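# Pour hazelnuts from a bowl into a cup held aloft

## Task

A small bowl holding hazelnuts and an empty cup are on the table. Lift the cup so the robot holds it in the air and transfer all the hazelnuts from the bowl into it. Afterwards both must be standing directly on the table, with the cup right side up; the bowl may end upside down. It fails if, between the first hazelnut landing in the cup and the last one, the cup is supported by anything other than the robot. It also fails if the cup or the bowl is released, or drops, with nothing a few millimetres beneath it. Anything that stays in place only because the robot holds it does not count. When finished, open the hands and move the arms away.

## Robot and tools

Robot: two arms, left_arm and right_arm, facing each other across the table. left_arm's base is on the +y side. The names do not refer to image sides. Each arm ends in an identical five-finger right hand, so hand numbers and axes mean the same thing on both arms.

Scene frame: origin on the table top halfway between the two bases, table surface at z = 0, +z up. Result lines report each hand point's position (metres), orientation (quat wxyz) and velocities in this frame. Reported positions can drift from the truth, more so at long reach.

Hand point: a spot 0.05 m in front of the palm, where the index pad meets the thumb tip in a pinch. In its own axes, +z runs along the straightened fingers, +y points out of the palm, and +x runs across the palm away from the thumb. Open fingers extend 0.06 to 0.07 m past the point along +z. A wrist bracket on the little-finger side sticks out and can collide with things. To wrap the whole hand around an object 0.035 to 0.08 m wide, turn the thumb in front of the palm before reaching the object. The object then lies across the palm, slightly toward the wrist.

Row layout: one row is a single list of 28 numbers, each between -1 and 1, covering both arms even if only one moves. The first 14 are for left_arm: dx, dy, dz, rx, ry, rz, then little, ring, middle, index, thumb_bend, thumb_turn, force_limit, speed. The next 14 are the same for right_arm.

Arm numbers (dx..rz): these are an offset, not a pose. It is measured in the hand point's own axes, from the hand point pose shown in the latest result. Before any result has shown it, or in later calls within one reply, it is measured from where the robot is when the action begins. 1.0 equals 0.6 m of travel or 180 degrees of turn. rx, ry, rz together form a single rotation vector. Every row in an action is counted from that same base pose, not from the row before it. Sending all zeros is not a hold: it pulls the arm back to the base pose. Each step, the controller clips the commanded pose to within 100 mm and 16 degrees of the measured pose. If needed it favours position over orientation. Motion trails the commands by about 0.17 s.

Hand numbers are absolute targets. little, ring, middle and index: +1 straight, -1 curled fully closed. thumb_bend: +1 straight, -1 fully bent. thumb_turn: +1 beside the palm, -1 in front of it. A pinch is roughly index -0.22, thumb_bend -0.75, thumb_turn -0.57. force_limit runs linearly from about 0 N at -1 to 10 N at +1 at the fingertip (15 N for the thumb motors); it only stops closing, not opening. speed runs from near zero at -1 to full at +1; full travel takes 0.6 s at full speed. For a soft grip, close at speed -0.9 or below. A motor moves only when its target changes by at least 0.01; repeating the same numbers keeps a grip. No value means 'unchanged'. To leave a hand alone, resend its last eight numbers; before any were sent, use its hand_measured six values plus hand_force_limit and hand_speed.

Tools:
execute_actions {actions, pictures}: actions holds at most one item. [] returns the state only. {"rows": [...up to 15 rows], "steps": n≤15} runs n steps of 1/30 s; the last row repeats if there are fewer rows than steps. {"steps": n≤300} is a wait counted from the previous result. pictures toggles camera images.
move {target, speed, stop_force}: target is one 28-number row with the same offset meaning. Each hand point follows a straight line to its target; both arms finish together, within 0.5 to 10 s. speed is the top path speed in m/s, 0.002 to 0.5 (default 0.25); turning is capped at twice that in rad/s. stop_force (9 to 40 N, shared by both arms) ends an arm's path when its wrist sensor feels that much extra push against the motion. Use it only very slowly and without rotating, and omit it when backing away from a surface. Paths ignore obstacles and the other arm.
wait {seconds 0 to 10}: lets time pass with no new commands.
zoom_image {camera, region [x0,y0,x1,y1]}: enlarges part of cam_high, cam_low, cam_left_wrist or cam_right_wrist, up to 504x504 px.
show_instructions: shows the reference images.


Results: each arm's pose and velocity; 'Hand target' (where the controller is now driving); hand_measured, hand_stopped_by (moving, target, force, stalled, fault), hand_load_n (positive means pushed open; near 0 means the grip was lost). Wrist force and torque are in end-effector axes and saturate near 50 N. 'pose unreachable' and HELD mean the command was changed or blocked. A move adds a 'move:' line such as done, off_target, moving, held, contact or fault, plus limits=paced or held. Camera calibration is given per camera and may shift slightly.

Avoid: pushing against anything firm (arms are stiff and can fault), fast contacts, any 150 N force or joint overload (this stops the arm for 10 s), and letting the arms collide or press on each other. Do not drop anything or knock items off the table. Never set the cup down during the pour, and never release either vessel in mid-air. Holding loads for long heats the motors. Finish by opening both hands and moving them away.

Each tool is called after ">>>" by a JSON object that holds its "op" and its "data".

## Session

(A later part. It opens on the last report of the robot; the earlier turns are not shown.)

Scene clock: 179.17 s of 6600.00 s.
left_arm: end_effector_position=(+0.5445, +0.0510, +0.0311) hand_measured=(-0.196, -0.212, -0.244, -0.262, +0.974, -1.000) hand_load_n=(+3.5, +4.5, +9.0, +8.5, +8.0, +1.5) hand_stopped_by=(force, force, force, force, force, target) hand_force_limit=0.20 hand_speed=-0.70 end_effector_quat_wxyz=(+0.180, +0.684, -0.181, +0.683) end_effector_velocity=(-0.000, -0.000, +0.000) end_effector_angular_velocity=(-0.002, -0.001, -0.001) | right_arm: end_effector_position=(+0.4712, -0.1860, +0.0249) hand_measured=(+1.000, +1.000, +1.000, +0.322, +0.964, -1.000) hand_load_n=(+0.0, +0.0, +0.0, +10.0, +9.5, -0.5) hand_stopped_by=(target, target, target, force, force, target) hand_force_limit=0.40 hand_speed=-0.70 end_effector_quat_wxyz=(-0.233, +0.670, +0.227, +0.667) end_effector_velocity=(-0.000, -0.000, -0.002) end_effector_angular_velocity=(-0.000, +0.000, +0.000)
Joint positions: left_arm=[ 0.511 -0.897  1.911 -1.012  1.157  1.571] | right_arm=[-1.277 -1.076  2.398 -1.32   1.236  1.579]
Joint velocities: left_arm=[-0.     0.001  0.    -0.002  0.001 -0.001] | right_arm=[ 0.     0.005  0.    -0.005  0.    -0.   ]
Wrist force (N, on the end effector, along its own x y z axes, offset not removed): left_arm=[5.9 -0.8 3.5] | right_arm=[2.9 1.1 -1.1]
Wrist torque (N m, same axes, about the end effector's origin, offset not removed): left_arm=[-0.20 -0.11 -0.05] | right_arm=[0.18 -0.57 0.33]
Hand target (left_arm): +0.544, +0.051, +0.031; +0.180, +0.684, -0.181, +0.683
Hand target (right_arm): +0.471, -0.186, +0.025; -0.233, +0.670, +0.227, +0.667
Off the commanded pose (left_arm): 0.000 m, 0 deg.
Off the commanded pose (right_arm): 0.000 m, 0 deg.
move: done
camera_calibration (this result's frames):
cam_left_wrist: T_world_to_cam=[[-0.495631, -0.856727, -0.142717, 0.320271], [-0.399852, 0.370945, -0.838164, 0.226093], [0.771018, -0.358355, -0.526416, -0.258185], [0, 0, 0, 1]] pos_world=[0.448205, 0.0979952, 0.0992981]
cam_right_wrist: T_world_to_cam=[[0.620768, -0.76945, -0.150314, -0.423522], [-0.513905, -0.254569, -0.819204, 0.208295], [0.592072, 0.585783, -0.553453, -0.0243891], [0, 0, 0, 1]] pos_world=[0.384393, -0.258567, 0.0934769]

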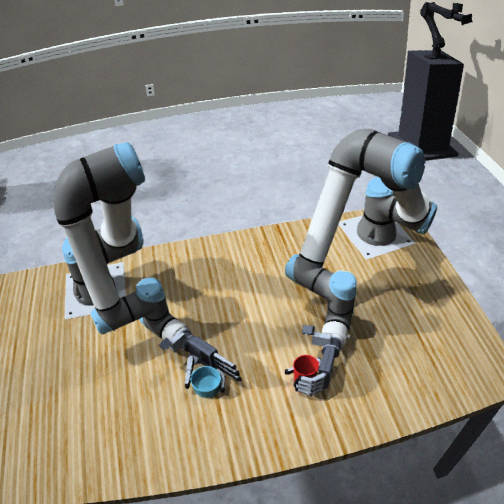

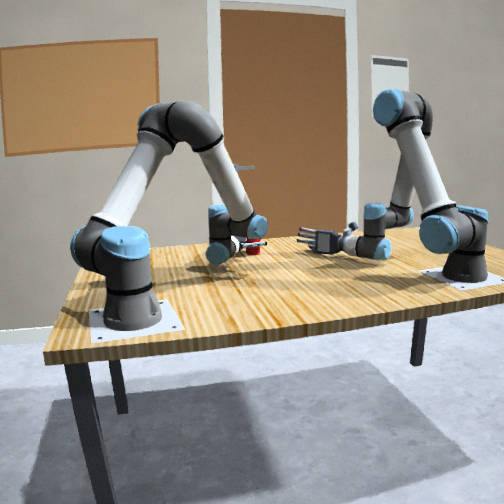

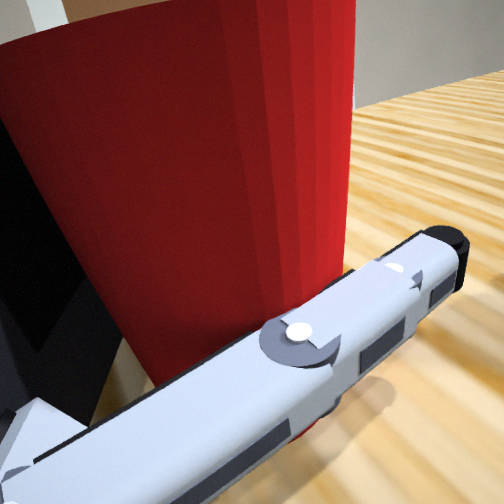

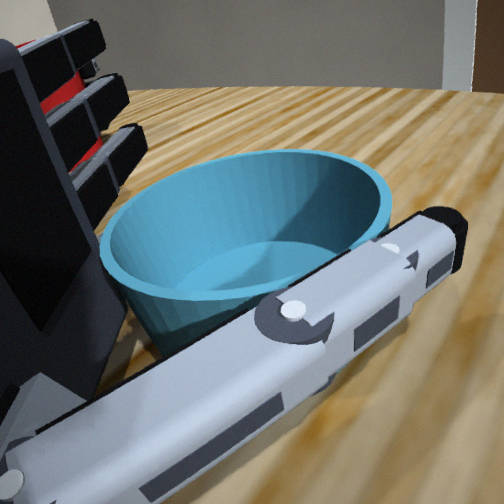

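>>> {"op": "move", "data": {"target": [0,0,0,0,0,0,1,1,1,1,1,-1,0.2,-0.5,0,0,0,0,0,0,1,1,1,1,1,-1,0.4,-0.5]}}

>>> {"op": "move", "data": {"target": [0,-0.03,-0.23,0,0,0,1,1,1,1,1,-1,0.2,-0.5,0,-0.03,-0.21,0,0,0,1,1,1,1,1,-1,0.4,-0.5], "speed": 0.12}}

Scene clock: 198.87 s of 6600.00 s.
left_arm: end_effector_position=(+0.5445, +0.0510, +0.0311) hand_measured=(+1.000, +1.000, +1.000, +1.000, +1.000, -1.000) hand_load_n=(+0.0, +0.0, +0.0, +0.0, +0.0, +0.5) hand_stopped_by=(target, target, target, target, target, target) hand_force_limit=0.20 hand_speed=-0.50 end_effector_quat_wxyz=(+0.180, +0.684, -0.181, +0.683) end_effector_velocity=(-0.000, -0.000, -0.000) end_effector_angular_velocity=(+0.000, +0.000, -0.002) | right_arm: end_effector_position=(+0.4712, -0.1860, +0.0249) hand_measured=(+1.000, +1.000, +1.000, +1.000, +1.000, -1.000) hand_load_n=(+0.0, +0.0, +0.0, +0.0, +0.0, +0.0) hand_stopped_by=(target, target, target, target, target, target) hand_force_limit=0.40 hand_speed=-0.50 end_effector_quat_wxyz=(-0.233, +0.670, +0.227, +0.667) end_effector_velocity=(-0.000, +0.000, -0.000) end_effector_angular_velocity=(+0.000, +0.000, +0.002)
Joint positions: left_arm=[ 0.511 -0.897  1.911 -1.012  1.157  1.571] | right_arm=[-1.277 -1.076  2.398 -1.32   1.236  1.579]
Joint velocities: left_arm=[-0.     0.     0.     0.     0.001  0.   ] | right_arm=[ 0.     0.    -0.    -0.    -0.002  0.   ]
Wrist force (N, on the end effector, along its own x y z axes, offset not removed): left_arm=[-1.3 0.1 -0.5] | right_arm=[2.4 -2.6 0.6]
Wrist torque (N m, same axes, about the end effector's origin, offset not removed): left_arm=[-0.14 0.09 -0.03] | right_arm=[-0.39 -0.39 0.02]
Hand target (left_arm): +0.544, +0.051, +0.031; +0.180, +0.684, -0.181, +0.683
Hand target (right_arm): +0.471, -0.186, +0.025; -0.233, +0.670, +0.227, +0.667
Off the commanded pose (left_arm): 0.000 m, 0 deg.
Off the commanded pose (right_arm): 0.000 m, 0 deg.
After step 90, 14.90 s passed at rest.
move: done
camera_calibration (this result's frames):
cam_left_wrist: T_world_to_cam=[[-0.49563, -0.856728, -0.142716, 0.320271], [-0.399852, 0.370944, -0.838164, 0.226093], [0.771018, -0.358354, -0.526416, -0.258185], [0, 0, 0, 1]] pos_world=[0.448205, 0.0979952, 0.0992983]
cam_right_wrist: T_world_to_cam=[[0.620769, -0.769452, -0.150296, -0.423522], [-0.513897, -0.254581, -0.819206, 0.20829], [0.592077, 0.585775, -0.553455, -0.0243926], [0, 0, 0, 1]] pos_world=[0.384391, -0.258565, 0.093478]

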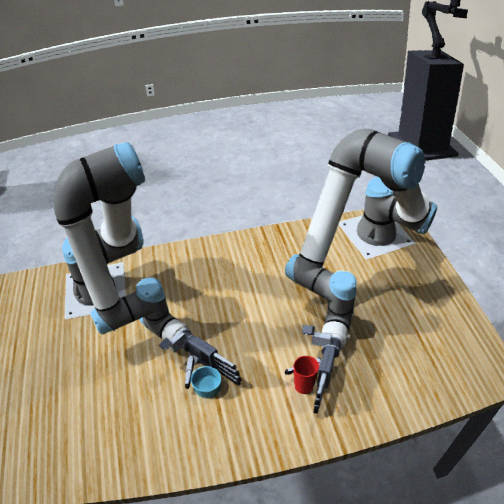

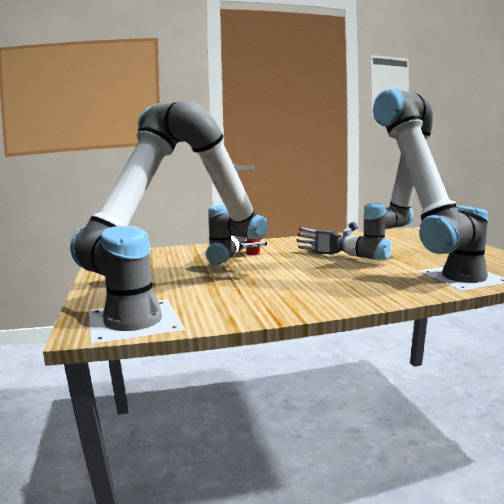

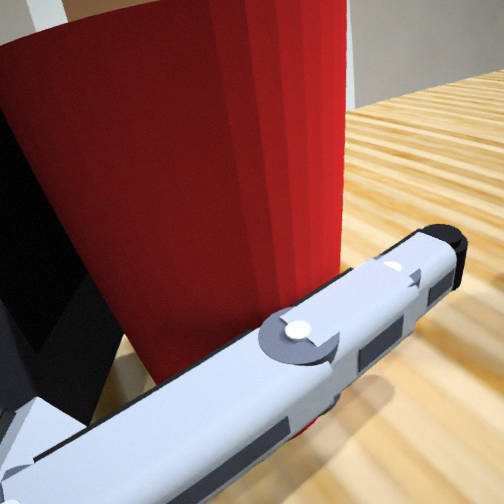

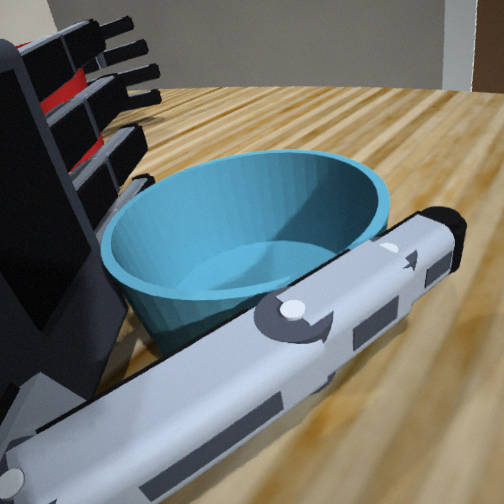

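Scene clock: 200.60 s of 6600.00 s.
left_arm: end_effector_position=(+0.4335, +0.1345, +0.0315) hand_measured=(+1.000, +1.000, +1.000, +1.000, +1.000, -1.000) hand_load_n=(+0.0, +0.0, +0.0, +0.0, +0.0, +0.0) hand_stopped_by=(target, target, target, target, target, target) hand_force_limit=0.20 hand_speed=-0.50 end_effector_quat_wxyz=(+0.181, +0.684, -0.181, +0.683) end_effector_velocity=(-0.002, +0.001, -0.000) end_effector_angular_velocity=(+0.001, -0.000, -0.001) | right_arm: end_effector_position=(+0.3611, -0.2492, +0.0251) hand_measured=(+1.000, +1.000, +1.000, +1.000, +1.000, -1.000) hand_load_n=(+0.0, +0.0, +0.0, +0.0, +0.0, +0.0) hand_stopped_by=(target, target, target, target, target, target) hand_force_limit=0.40 hand_speed=-0.50 end_effector_quat_wxyz=(-0.233, +0.670, +0.227, +0.667) end_effector_velocity=(-0.002, -0.002, -0.000) end_effector_angular_velocity=(+0.001, -0.000, -0.000)
Joint positions: left_arm=[ 0.393 -1.069  2.325 -1.254  1.04   1.57 ] | right_arm=[-1.425 -1.138  2.766 -1.626  1.088  1.579]
Joint velocities: left_arm=[-0.004 -0.002  0.007 -0.005 -0.002  0.001] | right_arm=[-0.008  0.004  0.008 -0.013 -0.008  0.001]
Wrist force (N, on the end effector, along its own x y z axes, offset not removed): left_arm=[-0.9 -0.4 -0.2] | right_arm=[-0.9 0.8 -1.9]
Wrist torque (N m, same axes, about the end effector's origin, offset not removed): left_arm=[-0.18 0.14 -0.07] | right_arm=[0.27 0.23 -0.06]
Hand target (left_arm): +0.433, +0.135, +0.031; +0.180, +0.684, -0.181, +0.683
Hand target (right_arm): +0.361, -0.249, +0.025; -0.233, +0.670, +0.227, +0.667
Off the commanded pose (left_arm): 0.000 m, 0 deg.
Off the commanded pose (right_arm): 0.000 m, 0 deg.
move: done
camera_calibration (this result's frames):
cam_left_wrist: T_world_to_cam=[[-0.495709, -0.856725, -0.14246, 0.336843], [-0.400057, 0.370842, -0.838111, 0.151175], [0.770861, -0.358468, -0.526569, -0.142441], [0, 0, 0, 1]] pos_world=[0.337257, 0.181459, 0.0996835]
cam_right_wrist: T_world_to_cam=[[0.620615, -0.769539, -0.150487, -0.403751], [-0.514065, -0.254391, -0.819159, 0.135914], [0.592093, 0.585743, -0.553472, 0.077978], [0, 0, 0, 1]] pos_world=[0.274272, -0.321802, 0.0937347]

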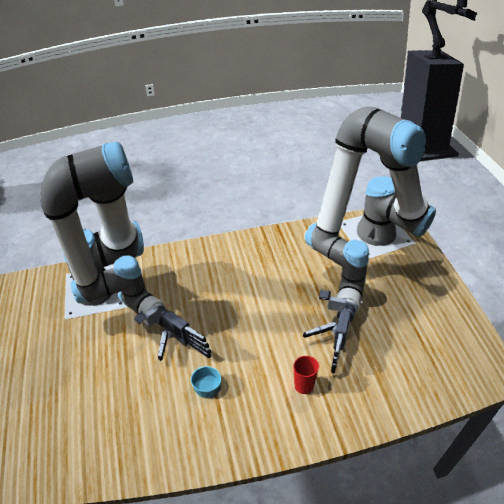

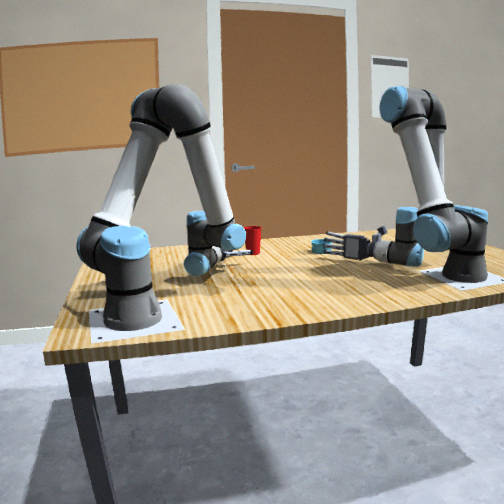

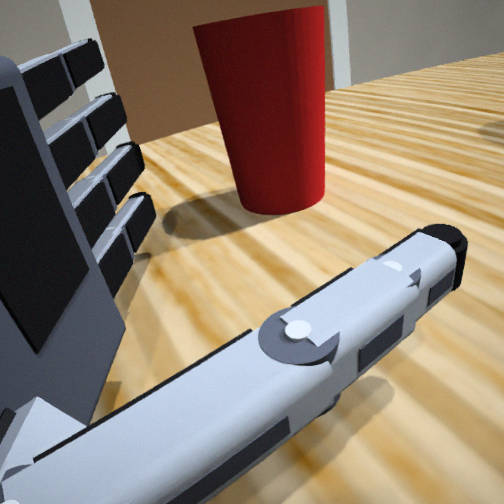

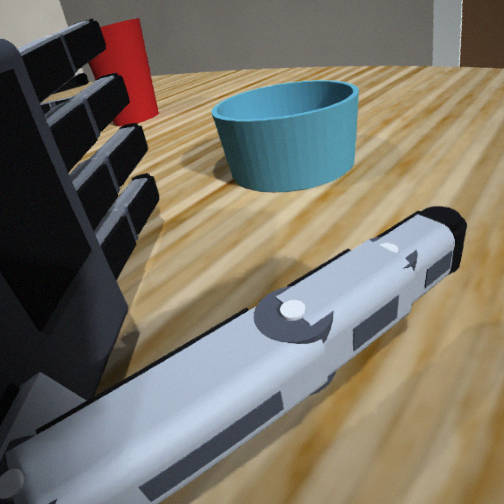

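>>> {"op": "finished_scene", "data": {"scene": 2}}

The scene is finished: the task was done.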